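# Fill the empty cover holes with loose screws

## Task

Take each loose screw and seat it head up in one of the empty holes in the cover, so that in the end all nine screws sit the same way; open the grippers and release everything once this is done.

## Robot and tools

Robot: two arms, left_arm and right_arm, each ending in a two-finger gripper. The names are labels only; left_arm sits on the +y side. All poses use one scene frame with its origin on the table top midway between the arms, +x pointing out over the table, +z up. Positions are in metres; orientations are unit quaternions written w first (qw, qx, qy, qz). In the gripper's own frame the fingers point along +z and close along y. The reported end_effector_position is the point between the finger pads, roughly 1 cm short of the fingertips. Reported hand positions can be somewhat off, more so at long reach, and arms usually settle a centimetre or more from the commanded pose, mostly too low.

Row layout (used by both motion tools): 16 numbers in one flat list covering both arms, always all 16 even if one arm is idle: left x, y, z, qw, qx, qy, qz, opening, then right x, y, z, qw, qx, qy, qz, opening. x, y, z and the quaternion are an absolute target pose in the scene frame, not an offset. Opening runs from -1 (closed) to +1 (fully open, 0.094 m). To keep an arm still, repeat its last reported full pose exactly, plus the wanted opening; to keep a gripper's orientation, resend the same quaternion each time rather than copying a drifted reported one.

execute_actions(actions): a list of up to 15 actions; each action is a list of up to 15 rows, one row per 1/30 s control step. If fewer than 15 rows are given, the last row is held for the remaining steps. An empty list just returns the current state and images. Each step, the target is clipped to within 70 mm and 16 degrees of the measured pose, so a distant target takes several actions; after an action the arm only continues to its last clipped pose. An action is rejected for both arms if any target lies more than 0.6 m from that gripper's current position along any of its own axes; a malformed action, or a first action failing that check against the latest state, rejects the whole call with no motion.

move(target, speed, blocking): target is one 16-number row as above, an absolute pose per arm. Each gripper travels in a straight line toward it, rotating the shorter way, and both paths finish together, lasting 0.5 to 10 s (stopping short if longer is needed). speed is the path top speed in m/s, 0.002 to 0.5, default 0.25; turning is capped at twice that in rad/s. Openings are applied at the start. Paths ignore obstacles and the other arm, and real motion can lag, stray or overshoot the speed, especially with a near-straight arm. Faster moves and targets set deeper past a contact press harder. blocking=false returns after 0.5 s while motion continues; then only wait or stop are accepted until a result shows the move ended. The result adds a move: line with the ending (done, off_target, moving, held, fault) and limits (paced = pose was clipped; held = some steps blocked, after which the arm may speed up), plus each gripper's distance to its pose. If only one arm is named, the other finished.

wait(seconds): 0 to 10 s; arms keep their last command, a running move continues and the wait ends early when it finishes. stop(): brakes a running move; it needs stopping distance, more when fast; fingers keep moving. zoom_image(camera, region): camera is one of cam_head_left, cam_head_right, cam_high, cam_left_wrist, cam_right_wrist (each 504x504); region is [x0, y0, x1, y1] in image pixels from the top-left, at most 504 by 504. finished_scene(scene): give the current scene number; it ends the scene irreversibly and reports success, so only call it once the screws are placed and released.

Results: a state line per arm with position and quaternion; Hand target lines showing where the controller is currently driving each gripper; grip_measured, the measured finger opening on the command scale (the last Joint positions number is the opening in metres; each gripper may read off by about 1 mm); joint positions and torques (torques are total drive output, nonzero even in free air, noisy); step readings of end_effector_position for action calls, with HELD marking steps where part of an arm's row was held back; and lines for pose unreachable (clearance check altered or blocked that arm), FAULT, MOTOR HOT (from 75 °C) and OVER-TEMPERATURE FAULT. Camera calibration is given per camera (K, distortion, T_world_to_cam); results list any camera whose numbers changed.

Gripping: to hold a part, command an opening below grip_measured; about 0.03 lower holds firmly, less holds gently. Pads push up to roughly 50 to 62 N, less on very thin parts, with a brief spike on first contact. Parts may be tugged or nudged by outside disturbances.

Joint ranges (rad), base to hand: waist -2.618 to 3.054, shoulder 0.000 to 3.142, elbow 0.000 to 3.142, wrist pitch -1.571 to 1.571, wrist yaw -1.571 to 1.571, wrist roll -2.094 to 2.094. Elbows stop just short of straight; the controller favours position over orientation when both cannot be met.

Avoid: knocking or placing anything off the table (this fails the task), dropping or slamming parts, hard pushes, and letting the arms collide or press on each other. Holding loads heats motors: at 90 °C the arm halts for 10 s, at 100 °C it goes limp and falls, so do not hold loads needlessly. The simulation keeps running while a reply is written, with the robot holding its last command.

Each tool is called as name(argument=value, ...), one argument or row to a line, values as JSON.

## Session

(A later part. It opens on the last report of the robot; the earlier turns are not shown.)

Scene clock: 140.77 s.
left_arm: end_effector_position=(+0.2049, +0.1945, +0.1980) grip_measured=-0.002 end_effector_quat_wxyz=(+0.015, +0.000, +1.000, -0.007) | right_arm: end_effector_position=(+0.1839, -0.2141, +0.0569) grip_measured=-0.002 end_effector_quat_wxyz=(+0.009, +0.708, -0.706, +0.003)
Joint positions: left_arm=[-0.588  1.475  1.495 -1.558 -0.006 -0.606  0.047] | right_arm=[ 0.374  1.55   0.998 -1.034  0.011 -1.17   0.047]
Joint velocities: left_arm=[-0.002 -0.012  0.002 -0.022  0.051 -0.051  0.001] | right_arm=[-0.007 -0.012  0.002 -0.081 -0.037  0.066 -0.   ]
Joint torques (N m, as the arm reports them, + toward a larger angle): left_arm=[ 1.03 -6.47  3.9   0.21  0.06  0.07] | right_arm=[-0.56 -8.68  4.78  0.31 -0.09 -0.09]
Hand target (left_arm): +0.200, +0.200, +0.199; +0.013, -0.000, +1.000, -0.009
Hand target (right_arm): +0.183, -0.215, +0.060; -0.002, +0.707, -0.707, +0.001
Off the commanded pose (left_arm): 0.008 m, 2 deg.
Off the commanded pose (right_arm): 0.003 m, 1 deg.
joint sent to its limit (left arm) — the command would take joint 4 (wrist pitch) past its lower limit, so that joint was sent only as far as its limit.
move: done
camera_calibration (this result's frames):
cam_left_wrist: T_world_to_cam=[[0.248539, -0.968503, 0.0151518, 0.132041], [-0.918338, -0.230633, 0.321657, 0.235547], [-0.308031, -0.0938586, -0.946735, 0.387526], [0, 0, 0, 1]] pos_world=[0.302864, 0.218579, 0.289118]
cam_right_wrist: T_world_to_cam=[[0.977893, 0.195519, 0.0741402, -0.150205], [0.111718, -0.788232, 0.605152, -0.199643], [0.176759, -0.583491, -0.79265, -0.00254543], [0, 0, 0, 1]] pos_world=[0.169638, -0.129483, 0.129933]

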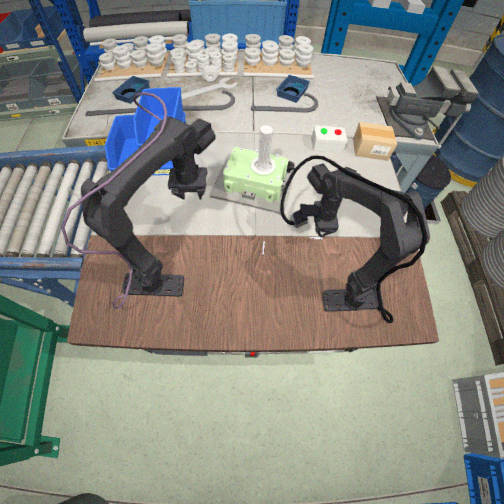

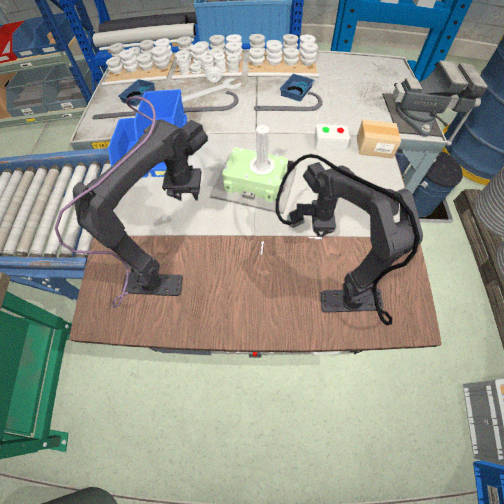

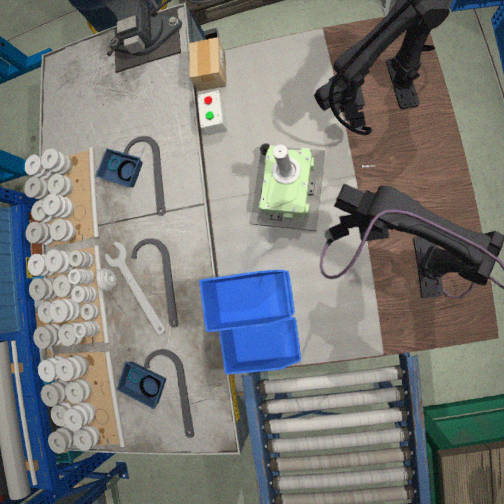

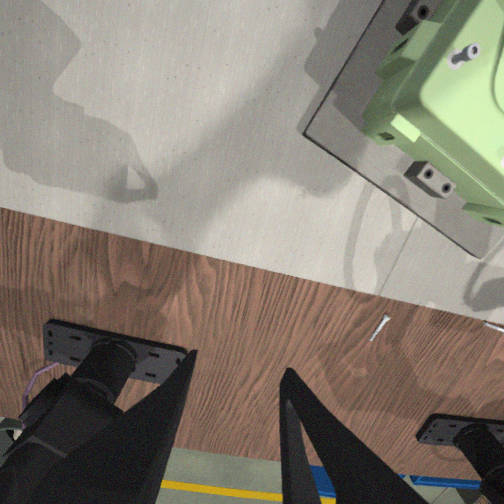

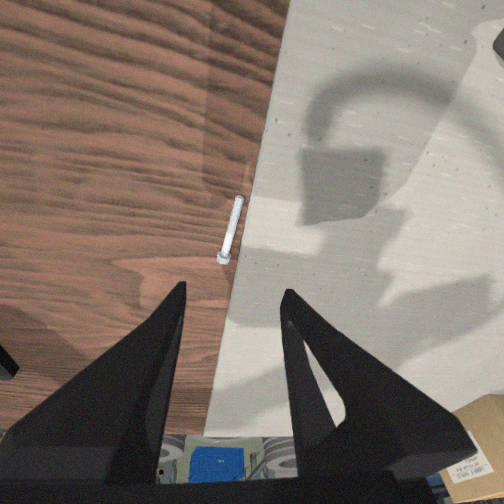

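move(
  target=[0.14,-0.025,0.07,0,0,1,0,0, 0.181,-0.198,0.006,0,0.707,-0.707,0,0],
  speed=0.15,
)

move(
  target=[0.14,-0.025,0.07,0,0,1,0,0, 0.181,-0.198,0.006,0,0.707,-0.707,0,-1],
)

Scene clock: 143.13 s.
left_arm: end_effector_position=(+0.1395, -0.0152, +0.0655) grip_measured=-0.002 end_effector_quat_wxyz=(-0.005, +0.003, +1.000, +0.012) | right_arm: end_effector_position=(+0.1878, -0.1996, +0.0144) grip_measured=-0.002 end_effector_quat_wxyz=(-0.011, +0.706, -0.708, +0.010)
Joint positions: left_arm=[-1.177  2.013  1.6   -1.183 -0.    -1.189  0.047] | right_arm=[ 0.42   1.615  0.881 -0.809  0.011 -1.12   0.047]
Joint velocities: left_arm=[-0.002  0.017 -0.017 -0.007 -0.007 -0.007 -0.001] | right_arm=[-0.007 -0.017 -0.012 -0.007 -0.007  0.007 -0.001]
Joint torques (N m, as the arm reports them, + toward a larger angle): left_arm=[-0.66 -9.02  7.19  0.24 -0.03 -0.09] | right_arm=[ 0.6  -4.88  4.53  0.4  -0.1   0.06]
Hand target (left_arm): +0.140, -0.025, +0.071; +0.000, +0.000, +1.000, -0.002
Hand target (right_arm): +0.181, -0.198, +0.006; +0.001, +0.707, -0.707, -0.000
Off the commanded pose (left_arm): 0.011 m, 2 deg.
Off the commanded pose (right_arm): 0.011 m, 2 deg.
move: off_target (left_arm, right_arm)
camera_calibration (this result's frames):
cam_left_wrist: T_world_to_cam=[[0.242129, -0.969754, -0.0308459, -0.048921], [-0.906466, -0.237435, 0.349206, 0.166202], [-0.345968, -0.056592, -0.936538, 0.227445], [0, 0, 0, 1]] pos_world=[0.241191, 0.00489249, 0.153463]
cam_right_wrist: T_world_to_cam=[[0.975302, 0.188627, 0.114915, -0.155202], [0.0845059, -0.799356, 0.594886, -0.159898], [0.20407, -0.570482, -0.795554, -0.030944], [0, 0, 0, 1]] pos_world=[0.171196, -0.116193, 0.0883387]

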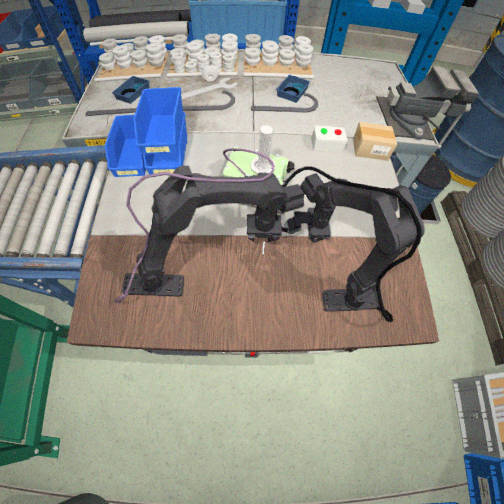

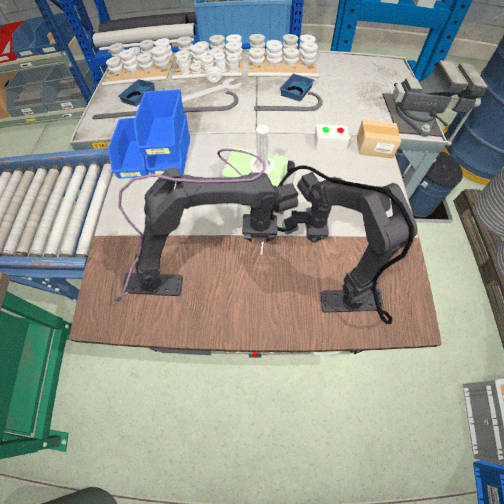

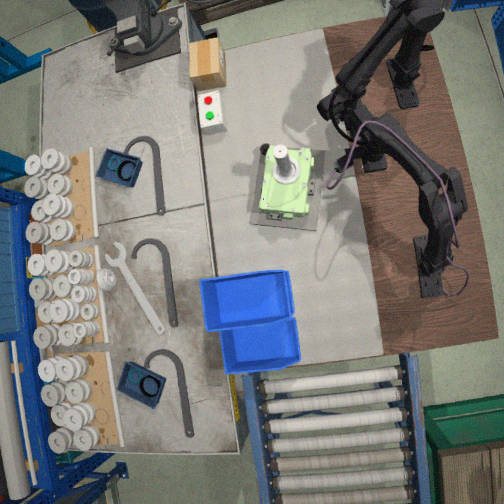

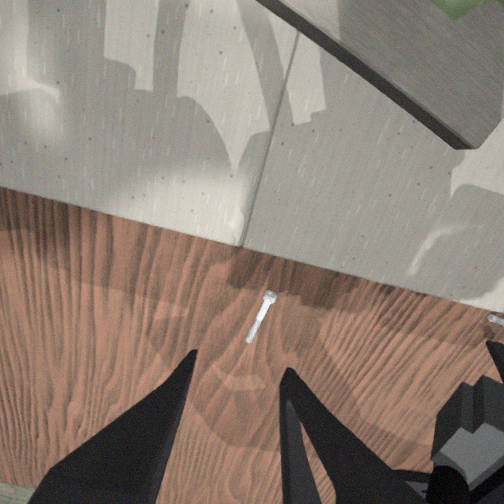

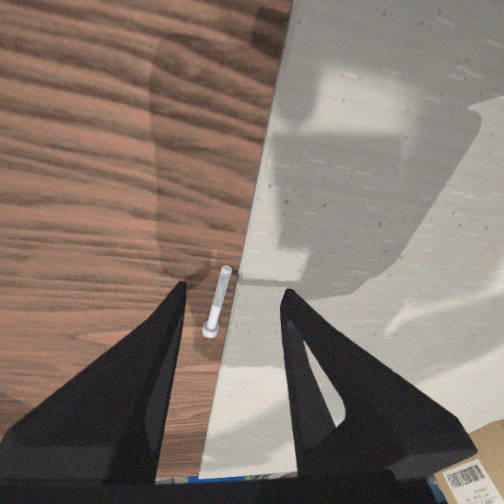

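Scene clock: 143.83 s.
left_arm: end_effector_position=(+0.1395, -0.0152, +0.0655) grip_measured=-0.002 end_effector_quat_wxyz=(-0.005, +0.002, +1.000, +0.012) | right_arm: end_effector_position=(+0.1840, -0.1997, +0.0143) grip_measured=-0.983 end_effector_quat_wxyz=(-0.005, +0.706, -0.709, +0.004)
Joint positions: left_arm=[-1.177  2.013  1.6   -1.183 -0.    -1.192  0.047] | right_arm=[ 0.42   1.615  0.881 -0.824  0.004 -1.118  0.001]
Joint velocities: left_arm=[ 0.007 -0.002 -0.002 -0.066  0.007 -0.081  0.001] | right_arm=[ 0.002 -0.007 -0.007  0.022  0.081 -0.022 -0.   ]
Joint torques (N m, as the arm reports them, + toward a larger angle): left_arm=[-0.68 -8.71  7.31  0.23 -0.01 -0.13] | right_arm=[ 0.59 -4.85  4.46  0.53 -0.03  0.04]
Hand target (left_arm): +0.140, -0.025, +0.070; -0.000, -0.000, +1.000, -0.000
Hand target (right_arm): +0.181, -0.198, +0.006; +0.000, +0.707, -0.707, -0.000
Off the commanded pose (left_arm): 0.011 m, 1 deg.
Off the commanded pose (right_arm): 0.009 m, 1 deg.
move: off_target (left_arm)
camera_calibration (this result's frames):
cam_left_wrist: T_world_to_cam=[[0.245088, -0.96901, -0.0308551, -0.0493219], [-0.905762, -0.240209, 0.349134, 0.166067], [-0.345725, -0.0576212, -0.936565, 0.227398], [0, 0, 0, 1]] pos_world=[0.241123, 0.00520019, 0.153471]
cam_right_wrist: T_world_to_cam=[[0.977135, 0.187946, 0.0994172, -0.151682], [0.0935365, -0.799882, 0.592823, -0.161358], [0.190941, -0.569969, -0.799173, -0.0277196], [0, 0, 0, 1]] pos_world=[0.168599, -0.116358, 0.0885836]

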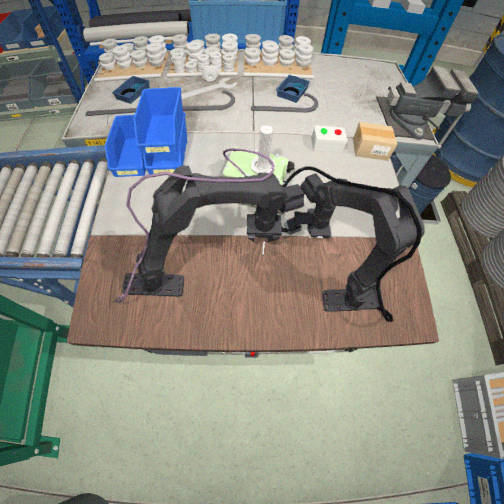

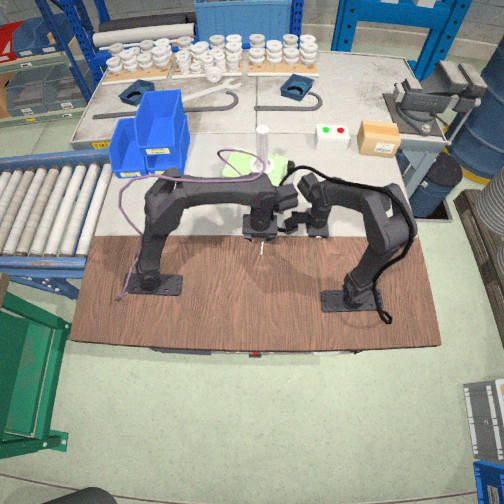

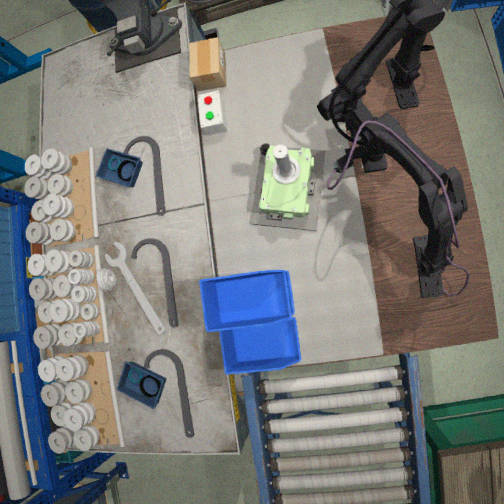

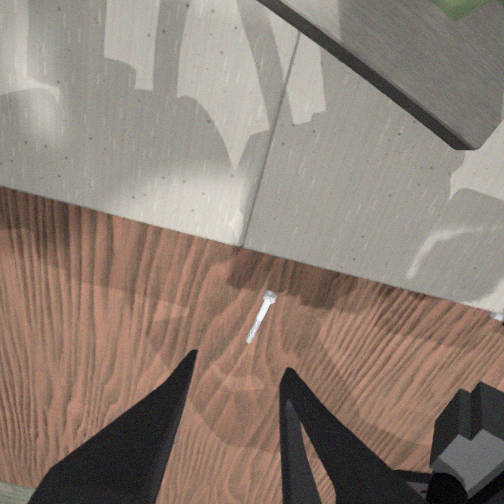

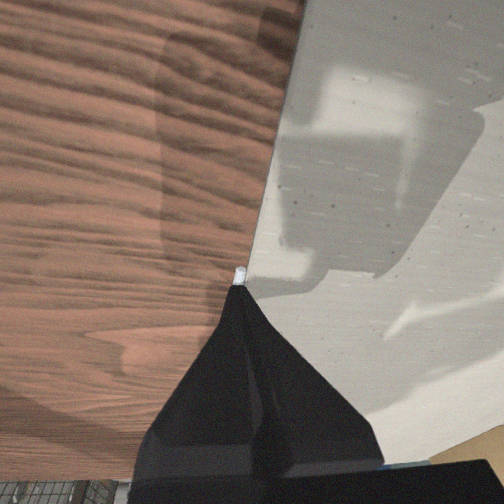

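move(
  target=[0.147,-0.03,0.006,0,0,1,0,0, 0.14,-0.198,0.004,0,0.707,-0.707,0,-1],
  speed=0.06,
)

move(
  target=[0.147,-0.03,0.006,0,0,1,0,-1, 0.14,-0.21,0.07,0,0.707,-0.707,0,0],
  speed=0.1,
)

Scene clock: 145.43 s.
left_arm: end_effector_position=(+0.1468, -0.0338, +0.0139) grip_measured=-0.002 end_effector_quat_wxyz=(+0.003, +0.002, +1.000, -0.006) | right_arm: end_effector_position=(+0.1545, -0.1957, +0.0090) grip_measured=-0.985 end_effector_quat_wxyz=(-0.013, +0.705, -0.709, +0.011)
Joint positions: left_arm=[-1.177  2.102  1.523 -0.978 -0.    -1.192  0.047] | right_arm=[ 0.5    1.519  0.76  -0.782  0.016 -1.037  0.001]
Joint velocities: left_arm=[ 0.002 -0.017 -0.002 -0.022  0.022  0.066  0.   ] | right_arm=[ 0.012 -0.017  0.002  0.007  0.022  0.007  0.001]
Joint torques (N m, as the arm reports them, + toward a larger angle): left_arm=[ 0.34 -8.98  3.76  0.4  -0.02 -0.02] | right_arm=[ 0.8  -6.4   2.95  0.24 -0.1   0.07]
Hand target (left_arm): +0.147, -0.030, +0.006; +0.000, +0.000, +1.000, +0.000
Hand target (right_arm): +0.140, -0.198, +0.004; +0.001, +0.707, -0.707, -0.000
Off the commanded pose (left_arm): 0.009 m, 1 deg.
Off the commanded pose (right_arm): 0.016 m, 2 deg.
move: off_target (right_arm)
camera_calibration (this result's frames):
cam_left_wrist: T_world_to_cam=[[0.245252, -0.969425, 0.00811313, -0.0713078], [-0.910758, -0.227526, 0.344603, 0.187486], [-0.332221, -0.0919039, -0.938713, 0.177391], [0, 0, 0, 1]] pos_world=[0.247176, -0.0101668, 0.10249]
cam_right_wrist: T_world_to_cam=[[0.975214, 0.186279, 0.11941, -0.12339], [0.0799097, -0.799752, 0.594989, -0.150095], [0.206332, -0.570699, -0.794814, -0.0265679], [0, 0, 0, 1]] pos_world=[0.137808, -0.112216, 0.0829223]

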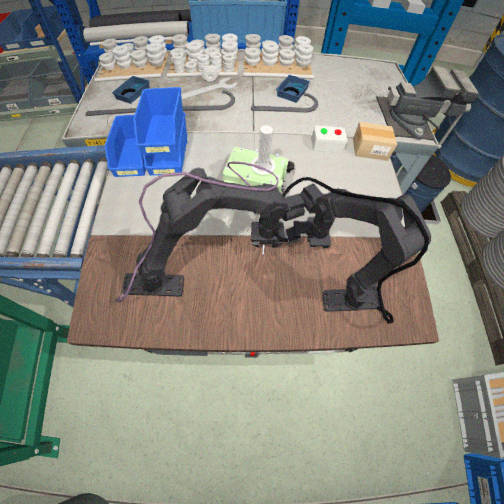

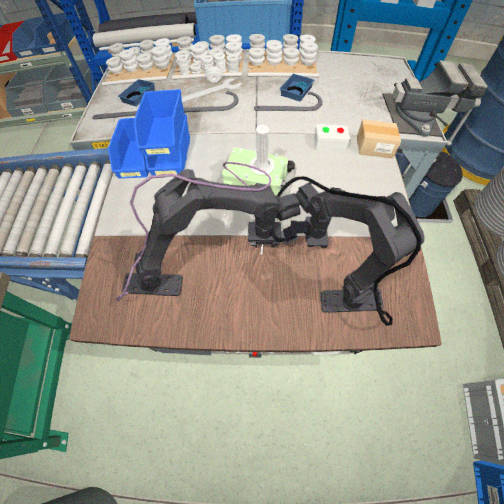

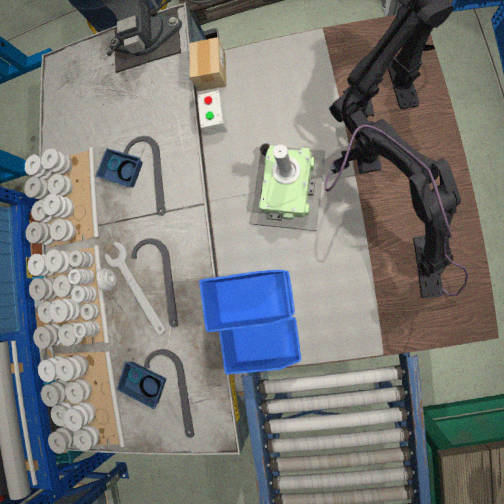

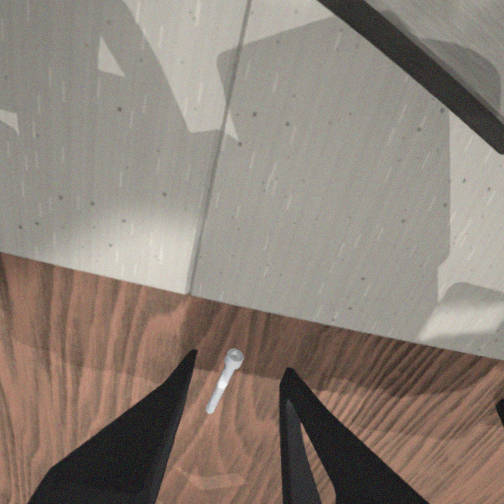

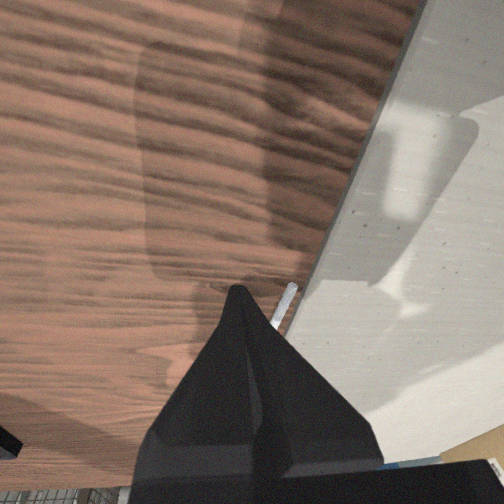

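Scene clock: 146.60 s.
left_arm: end_effector_position=(+0.1480, -0.0367, +0.0140) grip_measured=-0.883 end_effector_quat_wxyz=(+0.005, +0.002, +1.000, -0.012) | right_arm: end_effector_position=(+0.1359, -0.2123, +0.0589) grip_measured=-0.002 end_effector_quat_wxyz=(+0.019, +0.708, -0.706, +0.001)
Joint positions: left_arm=[-1.177  2.102  1.523 -0.965 -0.    -1.192  0.005] | right_arm=[ 0.473  1.401  0.873 -1.078  0.013 -1.073  0.047]
Joint velocities: left_arm=[ 0.002 -0.012  0.017  0.007 -0.022  0.007 -0.   ] | right_arm=[-0.007 -0.007 -0.007 -0.095 -0.051 -0.051 -0.001]
Joint torques (N m, as the arm reports them, + toward a larger angle): left_arm=[ 0.35 -9.06  3.71  0.3   0.   -0.02] | right_arm=[-0.55 -6.94  7.76  0.1  -0.07 -0.07]
Hand target (left_arm): +0.147, -0.030, +0.006; -0.000, +0.000, +1.000, -0.000
Hand target (right_arm): +0.140, -0.210, +0.070; -0.000, +0.707, -0.707, +0.000
Off the commanded pose (left_arm): 0.010 m, 2 deg.
Off the commanded pose (right_arm): 0.012 m, 2 deg.
move: off_target (right_arm)
camera_calibration (this result's frames):
cam_left_wrist: T_world_to_cam=[[0.245186, -0.969257, 0.0205983, -0.0745703], [-0.912344, -0.223499, 0.343039, 0.188251], [-0.32789, -0.102901, -0.939095, 0.176522], [0, 0, 0, 1]] pos_world=[0.247913, -0.0120395, 0.102729]
cam_right_wrist: T_world_to_cam=[[0.978543, 0.198206, 0.0562852, -0.102287], [0.122944, -0.780893, 0.612446, -0.194528], [0.165343, -0.592385, -0.788506, 0.00805141], [0, 0, 0, 1]] pos_world=[0.122677, -0.126862, 0.131244]

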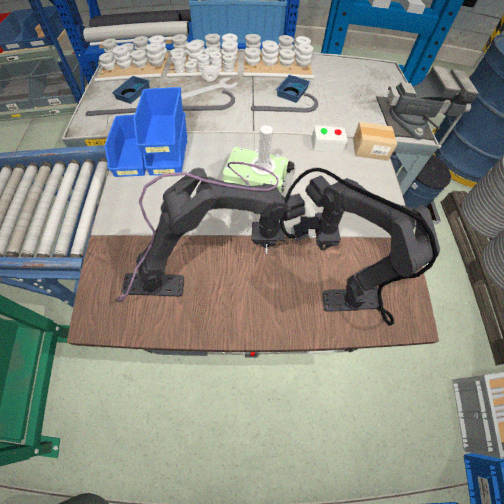

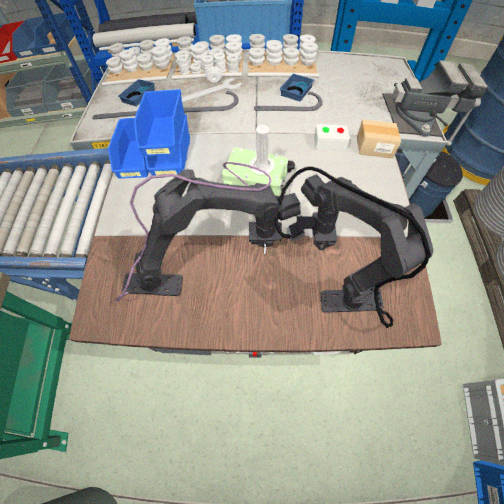

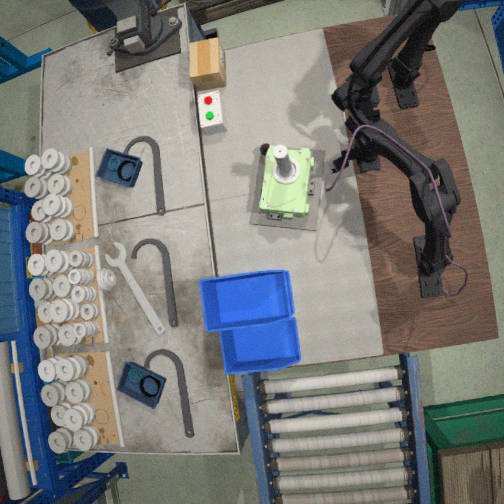

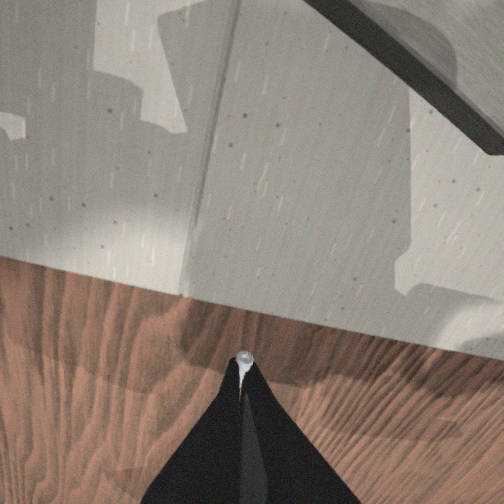

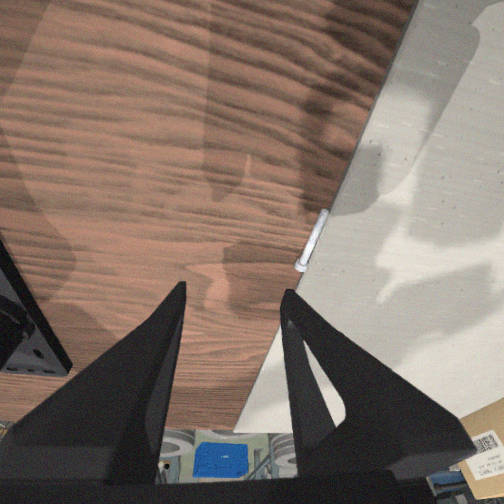

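move(
  target=[0.147,-0.03,0.006,0,0,1,0,-0.5, 0.17,-0.205,0.05,0,0,1,0,0.4],
)

move(
  target=[0.133,-0.033,0.006,0,0,1,0,-0.5, 0.17,-0.205,0.002,0,0,1,0,0.4],
  speed=0.05,
)

move(
  target=[0.133,-0.033,0.006,0,0,1,0,-1, 0.17,-0.205,0.002,0,0,1,0,-1],
)

Scene clock: 150.50 s.
left_arm: end_effector_position=(+0.1526, -0.0381, +0.0140) grip_measured=-0.502 end_effector_quat_wxyz=(+0.007, -0.003, +1.000, -0.018) | right_arm: end_effector_position=(+0.1619, -0.2077, +0.0493) grip_measured=+0.398 end_effector_quat_wxyz=(-0.004, -0.008, +1.000, -0.003)
Joint positions: left_arm=[-1.168  2.102  1.523 -0.953  0.    -1.192  0.023] | right_arm=[ 0.429  1.489  0.909 -1.001  0.002  0.442  0.066]
Joint velocities: left_arm=[ 0.002  0.007 -0.012  0.037 -0.007  0.007  0.   ] | right_arm=[-0.017  0.002  0.012 -0.022 -0.051 -0.051 -0.001]
Joint torques (N m, as the arm reports them, + toward a larger angle): left_arm=[-0.46 -9.06  3.75  0.19 -0.01 -0.01] | right_arm=[-0.45 -3.8   7.77  0.36 -0.01  0.02]
Hand target (left_arm): +0.147, -0.030, +0.006; -0.000, +0.000, +1.000, +0.000
Hand target (right_arm): +0.170, -0.205, +0.050; +0.000, -0.000, +1.000, +0.000
Off the commanded pose (left_arm): 0.013 m, 2 deg.
Off the commanded pose (right_arm): 0.009 m, 1 deg.
move: off_target (left_arm)
camera_calibration (this result's frames):
cam_left_wrist: T_world_to_cam=[[0.254294, -0.966572, 0.0327505, -0.0785334], [-0.911622, -0.228255, 0.341825, 0.191821], [-0.322923, -0.11678, -0.939193, 0.176688], [0, 0, 0, 1]] pos_world=[0.251895, -0.0114906, 0.102946]
cam_right_wrist: T_world_to_cam=[[0.207815, -0.974013, 0.0900673, -0.248456], [-0.791358, -0.113291, 0.600765, 0.0990901], [-0.574948, -0.196123, -0.794336, 0.201307], [0, 0, 0, 1]] pos_world=[0.24579, -0.191292, 0.122753]

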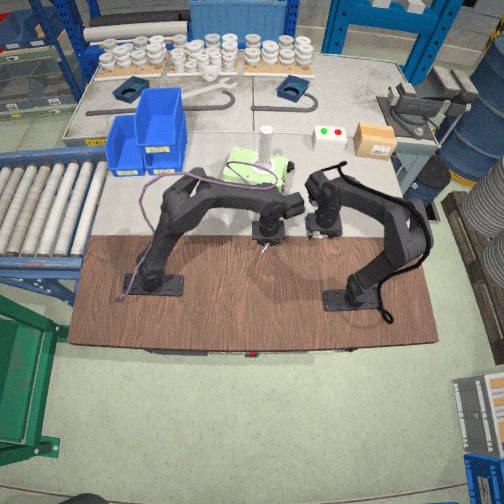

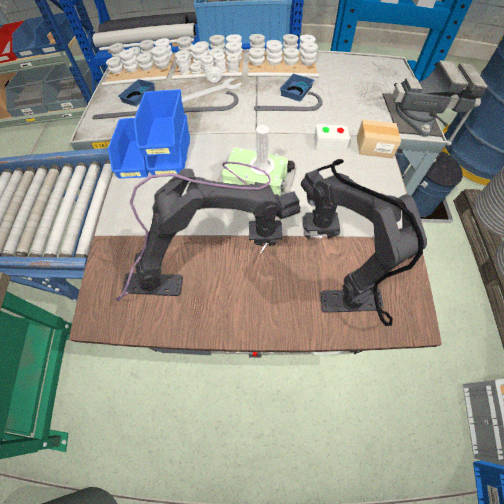

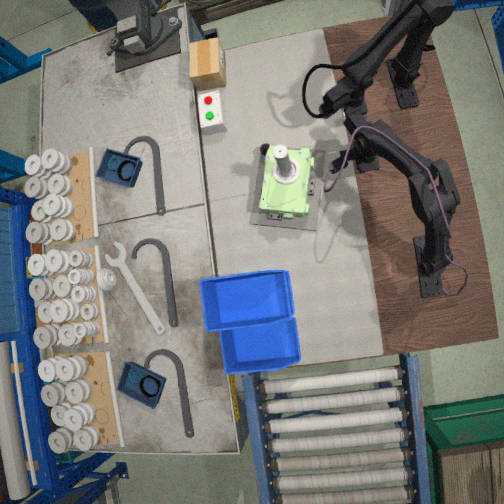

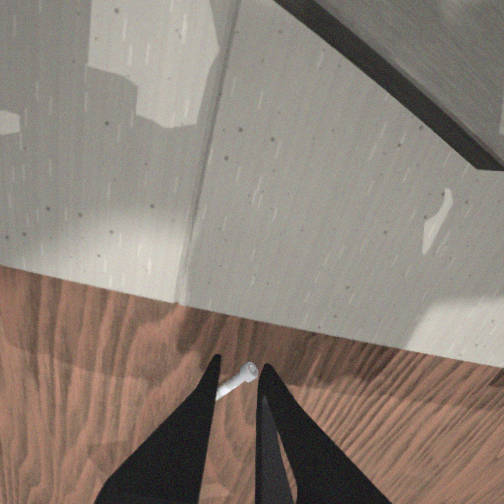

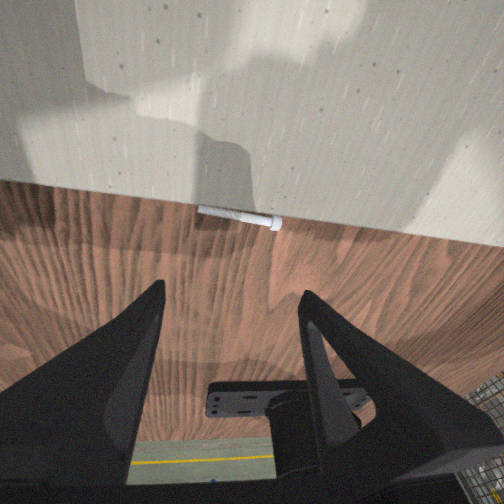

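Scene clock: 151.97 s.
left_arm: end_effector_position=(+0.1416, -0.0424, +0.0140) grip_measured=-0.502 end_effector_quat_wxyz=(+0.007, -0.000, +1.000, -0.018) | right_arm: end_effector_position=(+0.1736, -0.2019, +0.0100) grip_measured=+0.398 end_effector_quat_wxyz=(+0.011, -0.006, +1.000, +0.005)
Joint positions: left_arm=[-1.197  2.102  1.523 -0.953  0.    -1.216  0.023] | right_arm=[ 0.429  1.576  0.82  -0.791  0.001  0.445  0.066]
Joint velocities: left_arm=[-0.037  0.012 -0.007 -0.022 -0.022 -0.022 -0.   ] | right_arm=[ 0.007 -0.017  0.012  0.022 -0.037  0.037 -0.   ]
Joint torques (N m, as the arm reports them, + toward a larger angle): left_arm=[-1.03 -9.64  2.83  0.24 -0.02 -0.12] | right_arm=[-0.32 -4.38  4.51  0.47 -0.01  0.05]
Hand target (left_arm): +0.133, -0.033, +0.006; +0.000, +0.000, +1.000, +0.000
Hand target (right_arm): +0.170, -0.205, +0.002; +0.000, -0.000, +1.000, +0.000
Off the commanded pose (left_arm): 0.015 m, 2 deg.
Off the commanded pose (right_arm): 0.009 m, 2 deg.
move: off_target (left_arm)
camera_calibration (this result's frames):
cam_left_wrist: T_world_to_cam=[[0.24877, -0.968005, 0.0328533, -0.0791679], [-0.912625, -0.222907, 0.342676, 0.181195], [-0.324389, -0.11523, -0.938879, 0.172912], [0, 0, 0, 1]] pos_world=[0.241149, -0.0163205, 0.102853]
cam_right_wrist: T_world_to_cam=[[0.201474, -0.976121, 0.081214, -0.240917], [-0.809806, -0.119353, 0.574429, 0.134839], [-0.551019, -0.1815, -0.814516, 0.176948], [0, 0, 0, 1]] pos_world=[0.255234, -0.186955, 0.0862375]

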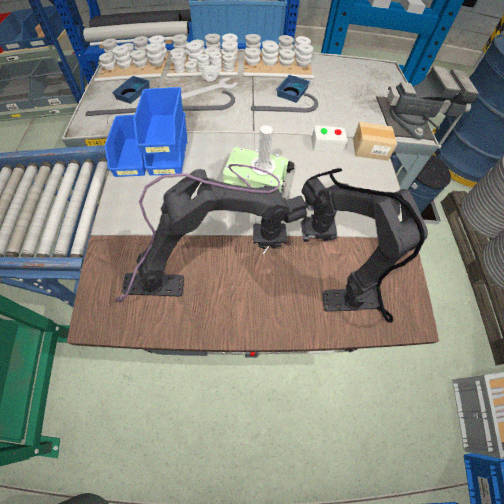

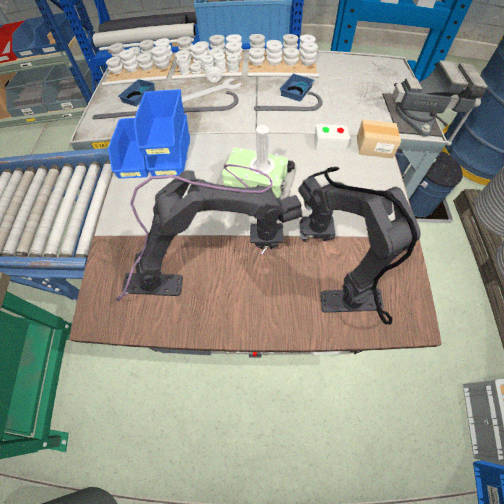

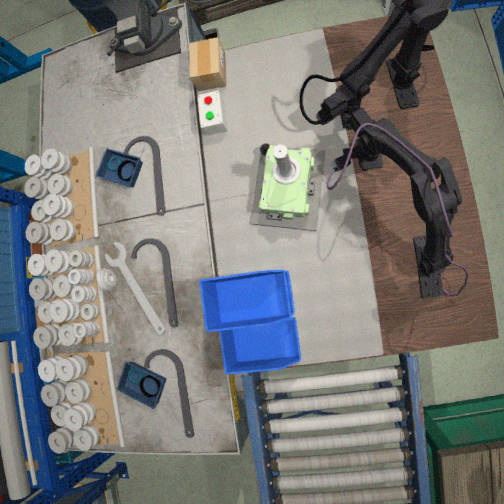

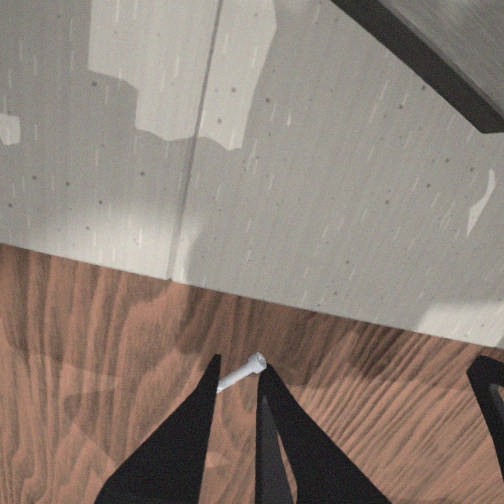

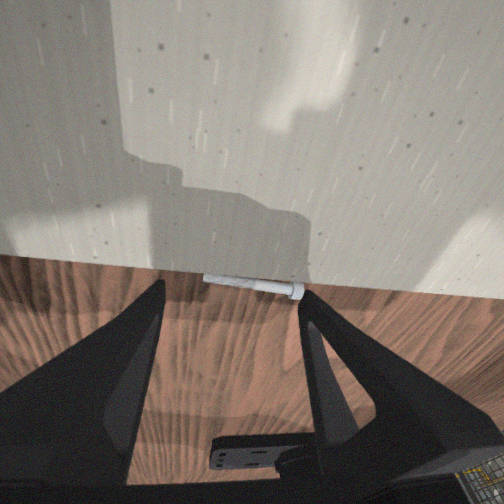

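Scene clock: 152.67 s.
left_arm: end_effector_position=(+0.1413, -0.0416, +0.0133) grip_measured=-0.936 end_effector_quat_wxyz=(+0.006, -0.000, +1.000, -0.017) | right_arm: end_effector_position=(+0.1726, -0.2022, +0.0099) grip_measured=-0.952 end_effector_quat_wxyz=(+0.009, -0.006, +1.000, +0.004)
Joint positions: left_arm=[-1.197  2.102  1.52  -0.953  0.    -1.216  0.003] | right_arm=[ 0.429  1.576  0.82  -0.796  0.     0.445  0.002]
Joint velocities: left_arm=[-0.002  0.022 -0.002  0.007  0.022 -0.022 -0.   ] | right_arm=[ 0.002 -0.022  0.007  0.051 -0.022 -0.081 -0.001]
Joint torques (N m, as the arm reports them, + toward a larger angle): left_arm=[-1.03 -9.61  3.06  0.23 -0.01 -0.11] | right_arm=[-0.33 -4.31  4.51  0.48  0.    0.06]
Hand target (left_arm): +0.133, -0.033, +0.006; +0.000, +0.000, +1.000, +0.000
Hand target (right_arm): +0.170, -0.205, +0.002; +0.000, +0.000, +1.000, -0.000
Off the commanded pose (left_arm): 0.014 m, 2 deg.
Off the commanded pose (right_arm): 0.009 m, 1 deg.
move: off_target (left_arm)
camera_calibration (this result's frames):
cam_left_wrist: T_world_to_cam=[[0.248799, -0.968084, 0.0301987, -0.0782003], [-0.912307, -0.223765, 0.342965, 0.181268], [-0.325262, -0.11288, -0.938863, 0.172424], [0, 0, 0, 1]] pos_world=[0.240911, -0.0156798, 0.102076]
cam_right_wrist: T_world_to_cam=[[0.201824, -0.976023, 0.0815248, -0.241088], [-0.807441, -0.118695, 0.577885, 0.133695], [-0.554353, -0.182457, -0.812036, 0.176677], [0, 0, 0, 1]] pos_world=[0.254549, -0.187203, 0.0858623]

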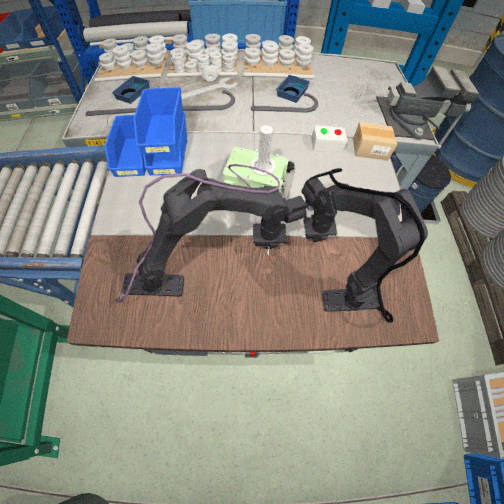

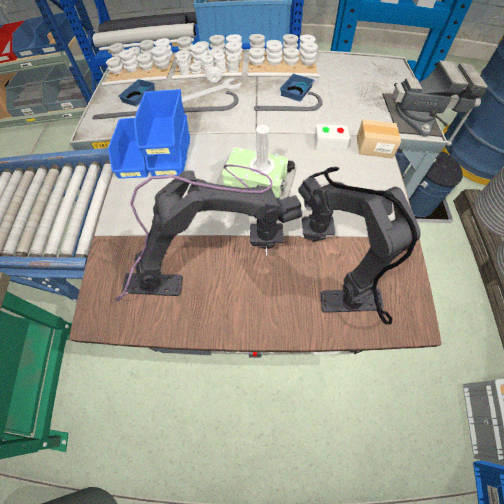

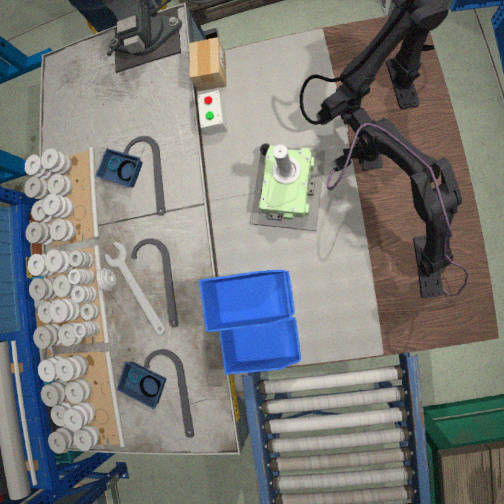

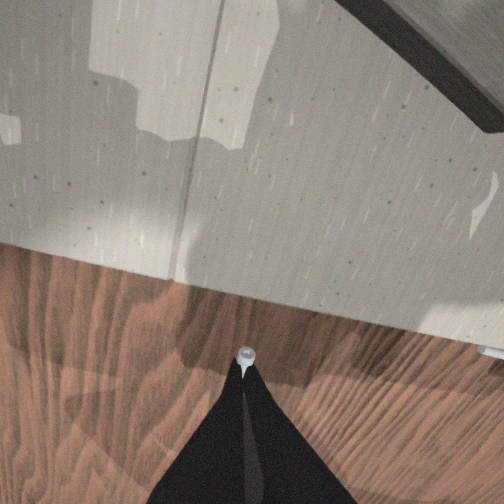

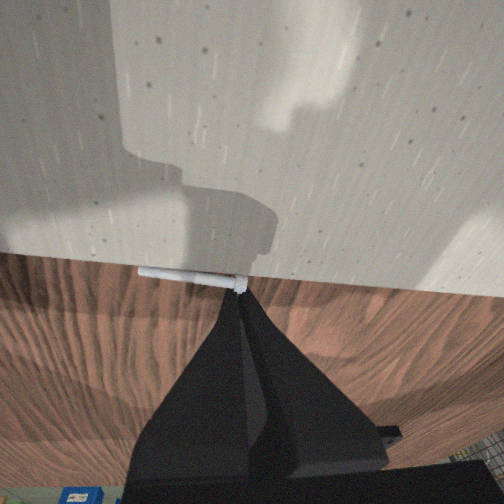

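move(
  target=[0.2,0.1,0.2,0.707,0,0.707,0,-1, 0.11,-0.2,0.004,0,0,1,0,-1],
  speed=0.06,
)

Scene clock: 171.37 s.
left_arm: end_effector_position=(+0.1879, +0.0650, +0.1493) grip_measured=-0.936 end_effector_quat_wxyz=(+0.555, -0.002, +0.832, +0.002) | right_arm: end_effector_position=(+0.1372, -0.1961, +0.0089) grip_measured=-0.952 end_effector_quat_wxyz=(+0.014, +0.002, +1.000, +0.006)
Joint positions: left_arm=[-1.474  1.59   0.961 -0.77  -1.171 -1.384  0.003] | right_arm=[ 0.53   1.458  0.705 -0.788  0.005  0.561  0.002]
Joint velocities: left_arm=[ 0.017  0.007  0.012  0.11  -0.037  0.037  0.   ] | right_arm=[-0.012  0.017  0.002  0.051 -0.007  0.037  0.001]
Joint torques (N m, as the arm reports them, + toward a larger angle): left_arm=[-1.02 -7.52  3.75  0.55 -0.93  0.01] | right_arm=[ 0.77 -6.13  3.19  0.21 -0.04  0.04]
Hand target (left_arm): +0.186, +0.068, +0.156; +0.568, -0.001, +0.823, -0.004
Hand target (right_arm): +0.125, -0.200, +0.005; +0.001, -0.001, +1.000, +0.001
Off the commanded pose (left_arm): 0.063 m, 23 deg.
Off the commanded pose (right_arm): 0.028 m, 2 deg.
move: off_target (left_arm, right_arm; path cut at 10 s)
camera_calibration (this result's frames):
cam_left_wrist: T_world_to_cam=[[0.106547, -0.968093, 0.226811, 0.00668495], [-0.667088, -0.238751, -0.705685, 0.312447], [0.73732, -0.0761148, -0.671242, 0.0853336], [0, 0, 0, 1]] pos_world=[0.144799, 0.0875638, 0.276252]
cam_right_wrist: T_world_to_cam=[[0.186735, -0.979167, 0.0797608, -0.226397], [-0.815067, -0.10909, 0.569003, 0.109416], [-0.548448, -0.171263, -0.818458, 0.15877], [0, 0, 0, 1]] pos_world=[0.218535, -0.182553, 0.0857465]

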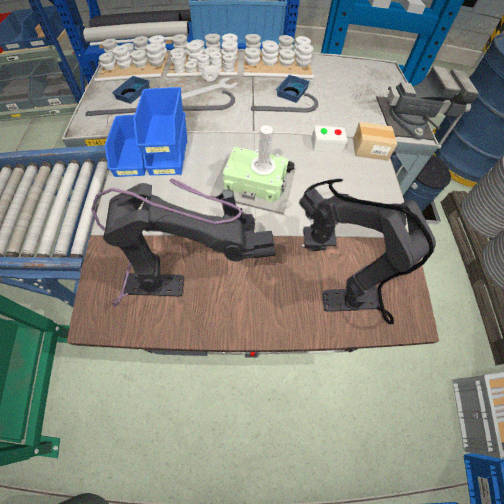

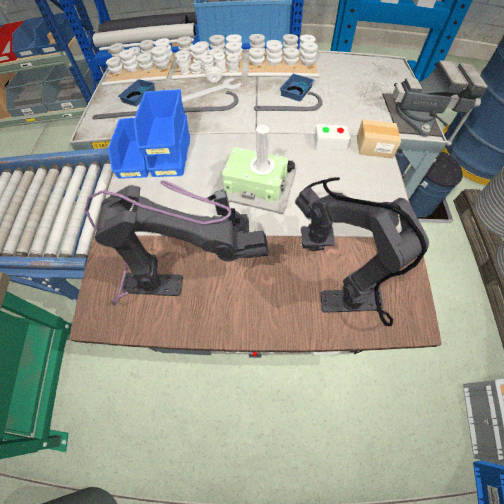

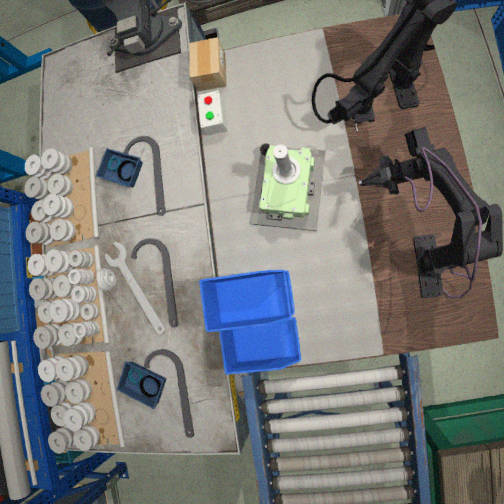

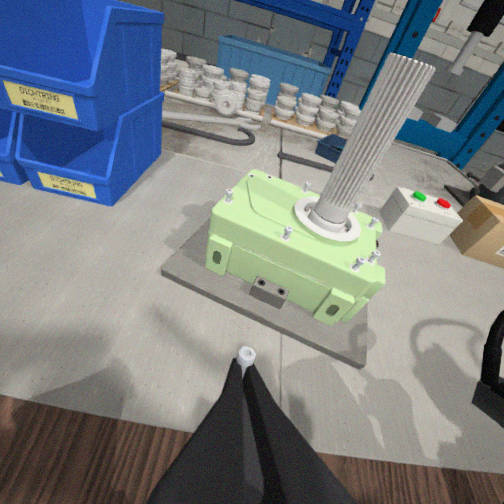

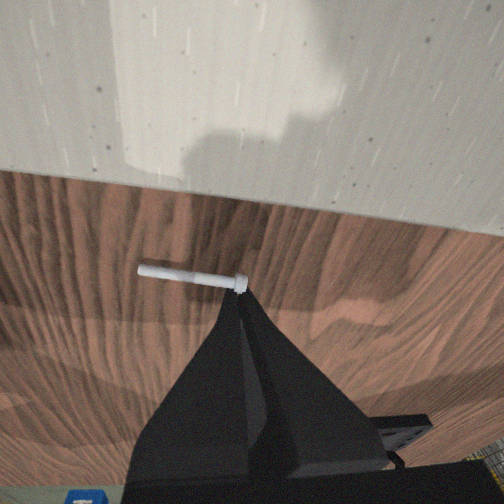

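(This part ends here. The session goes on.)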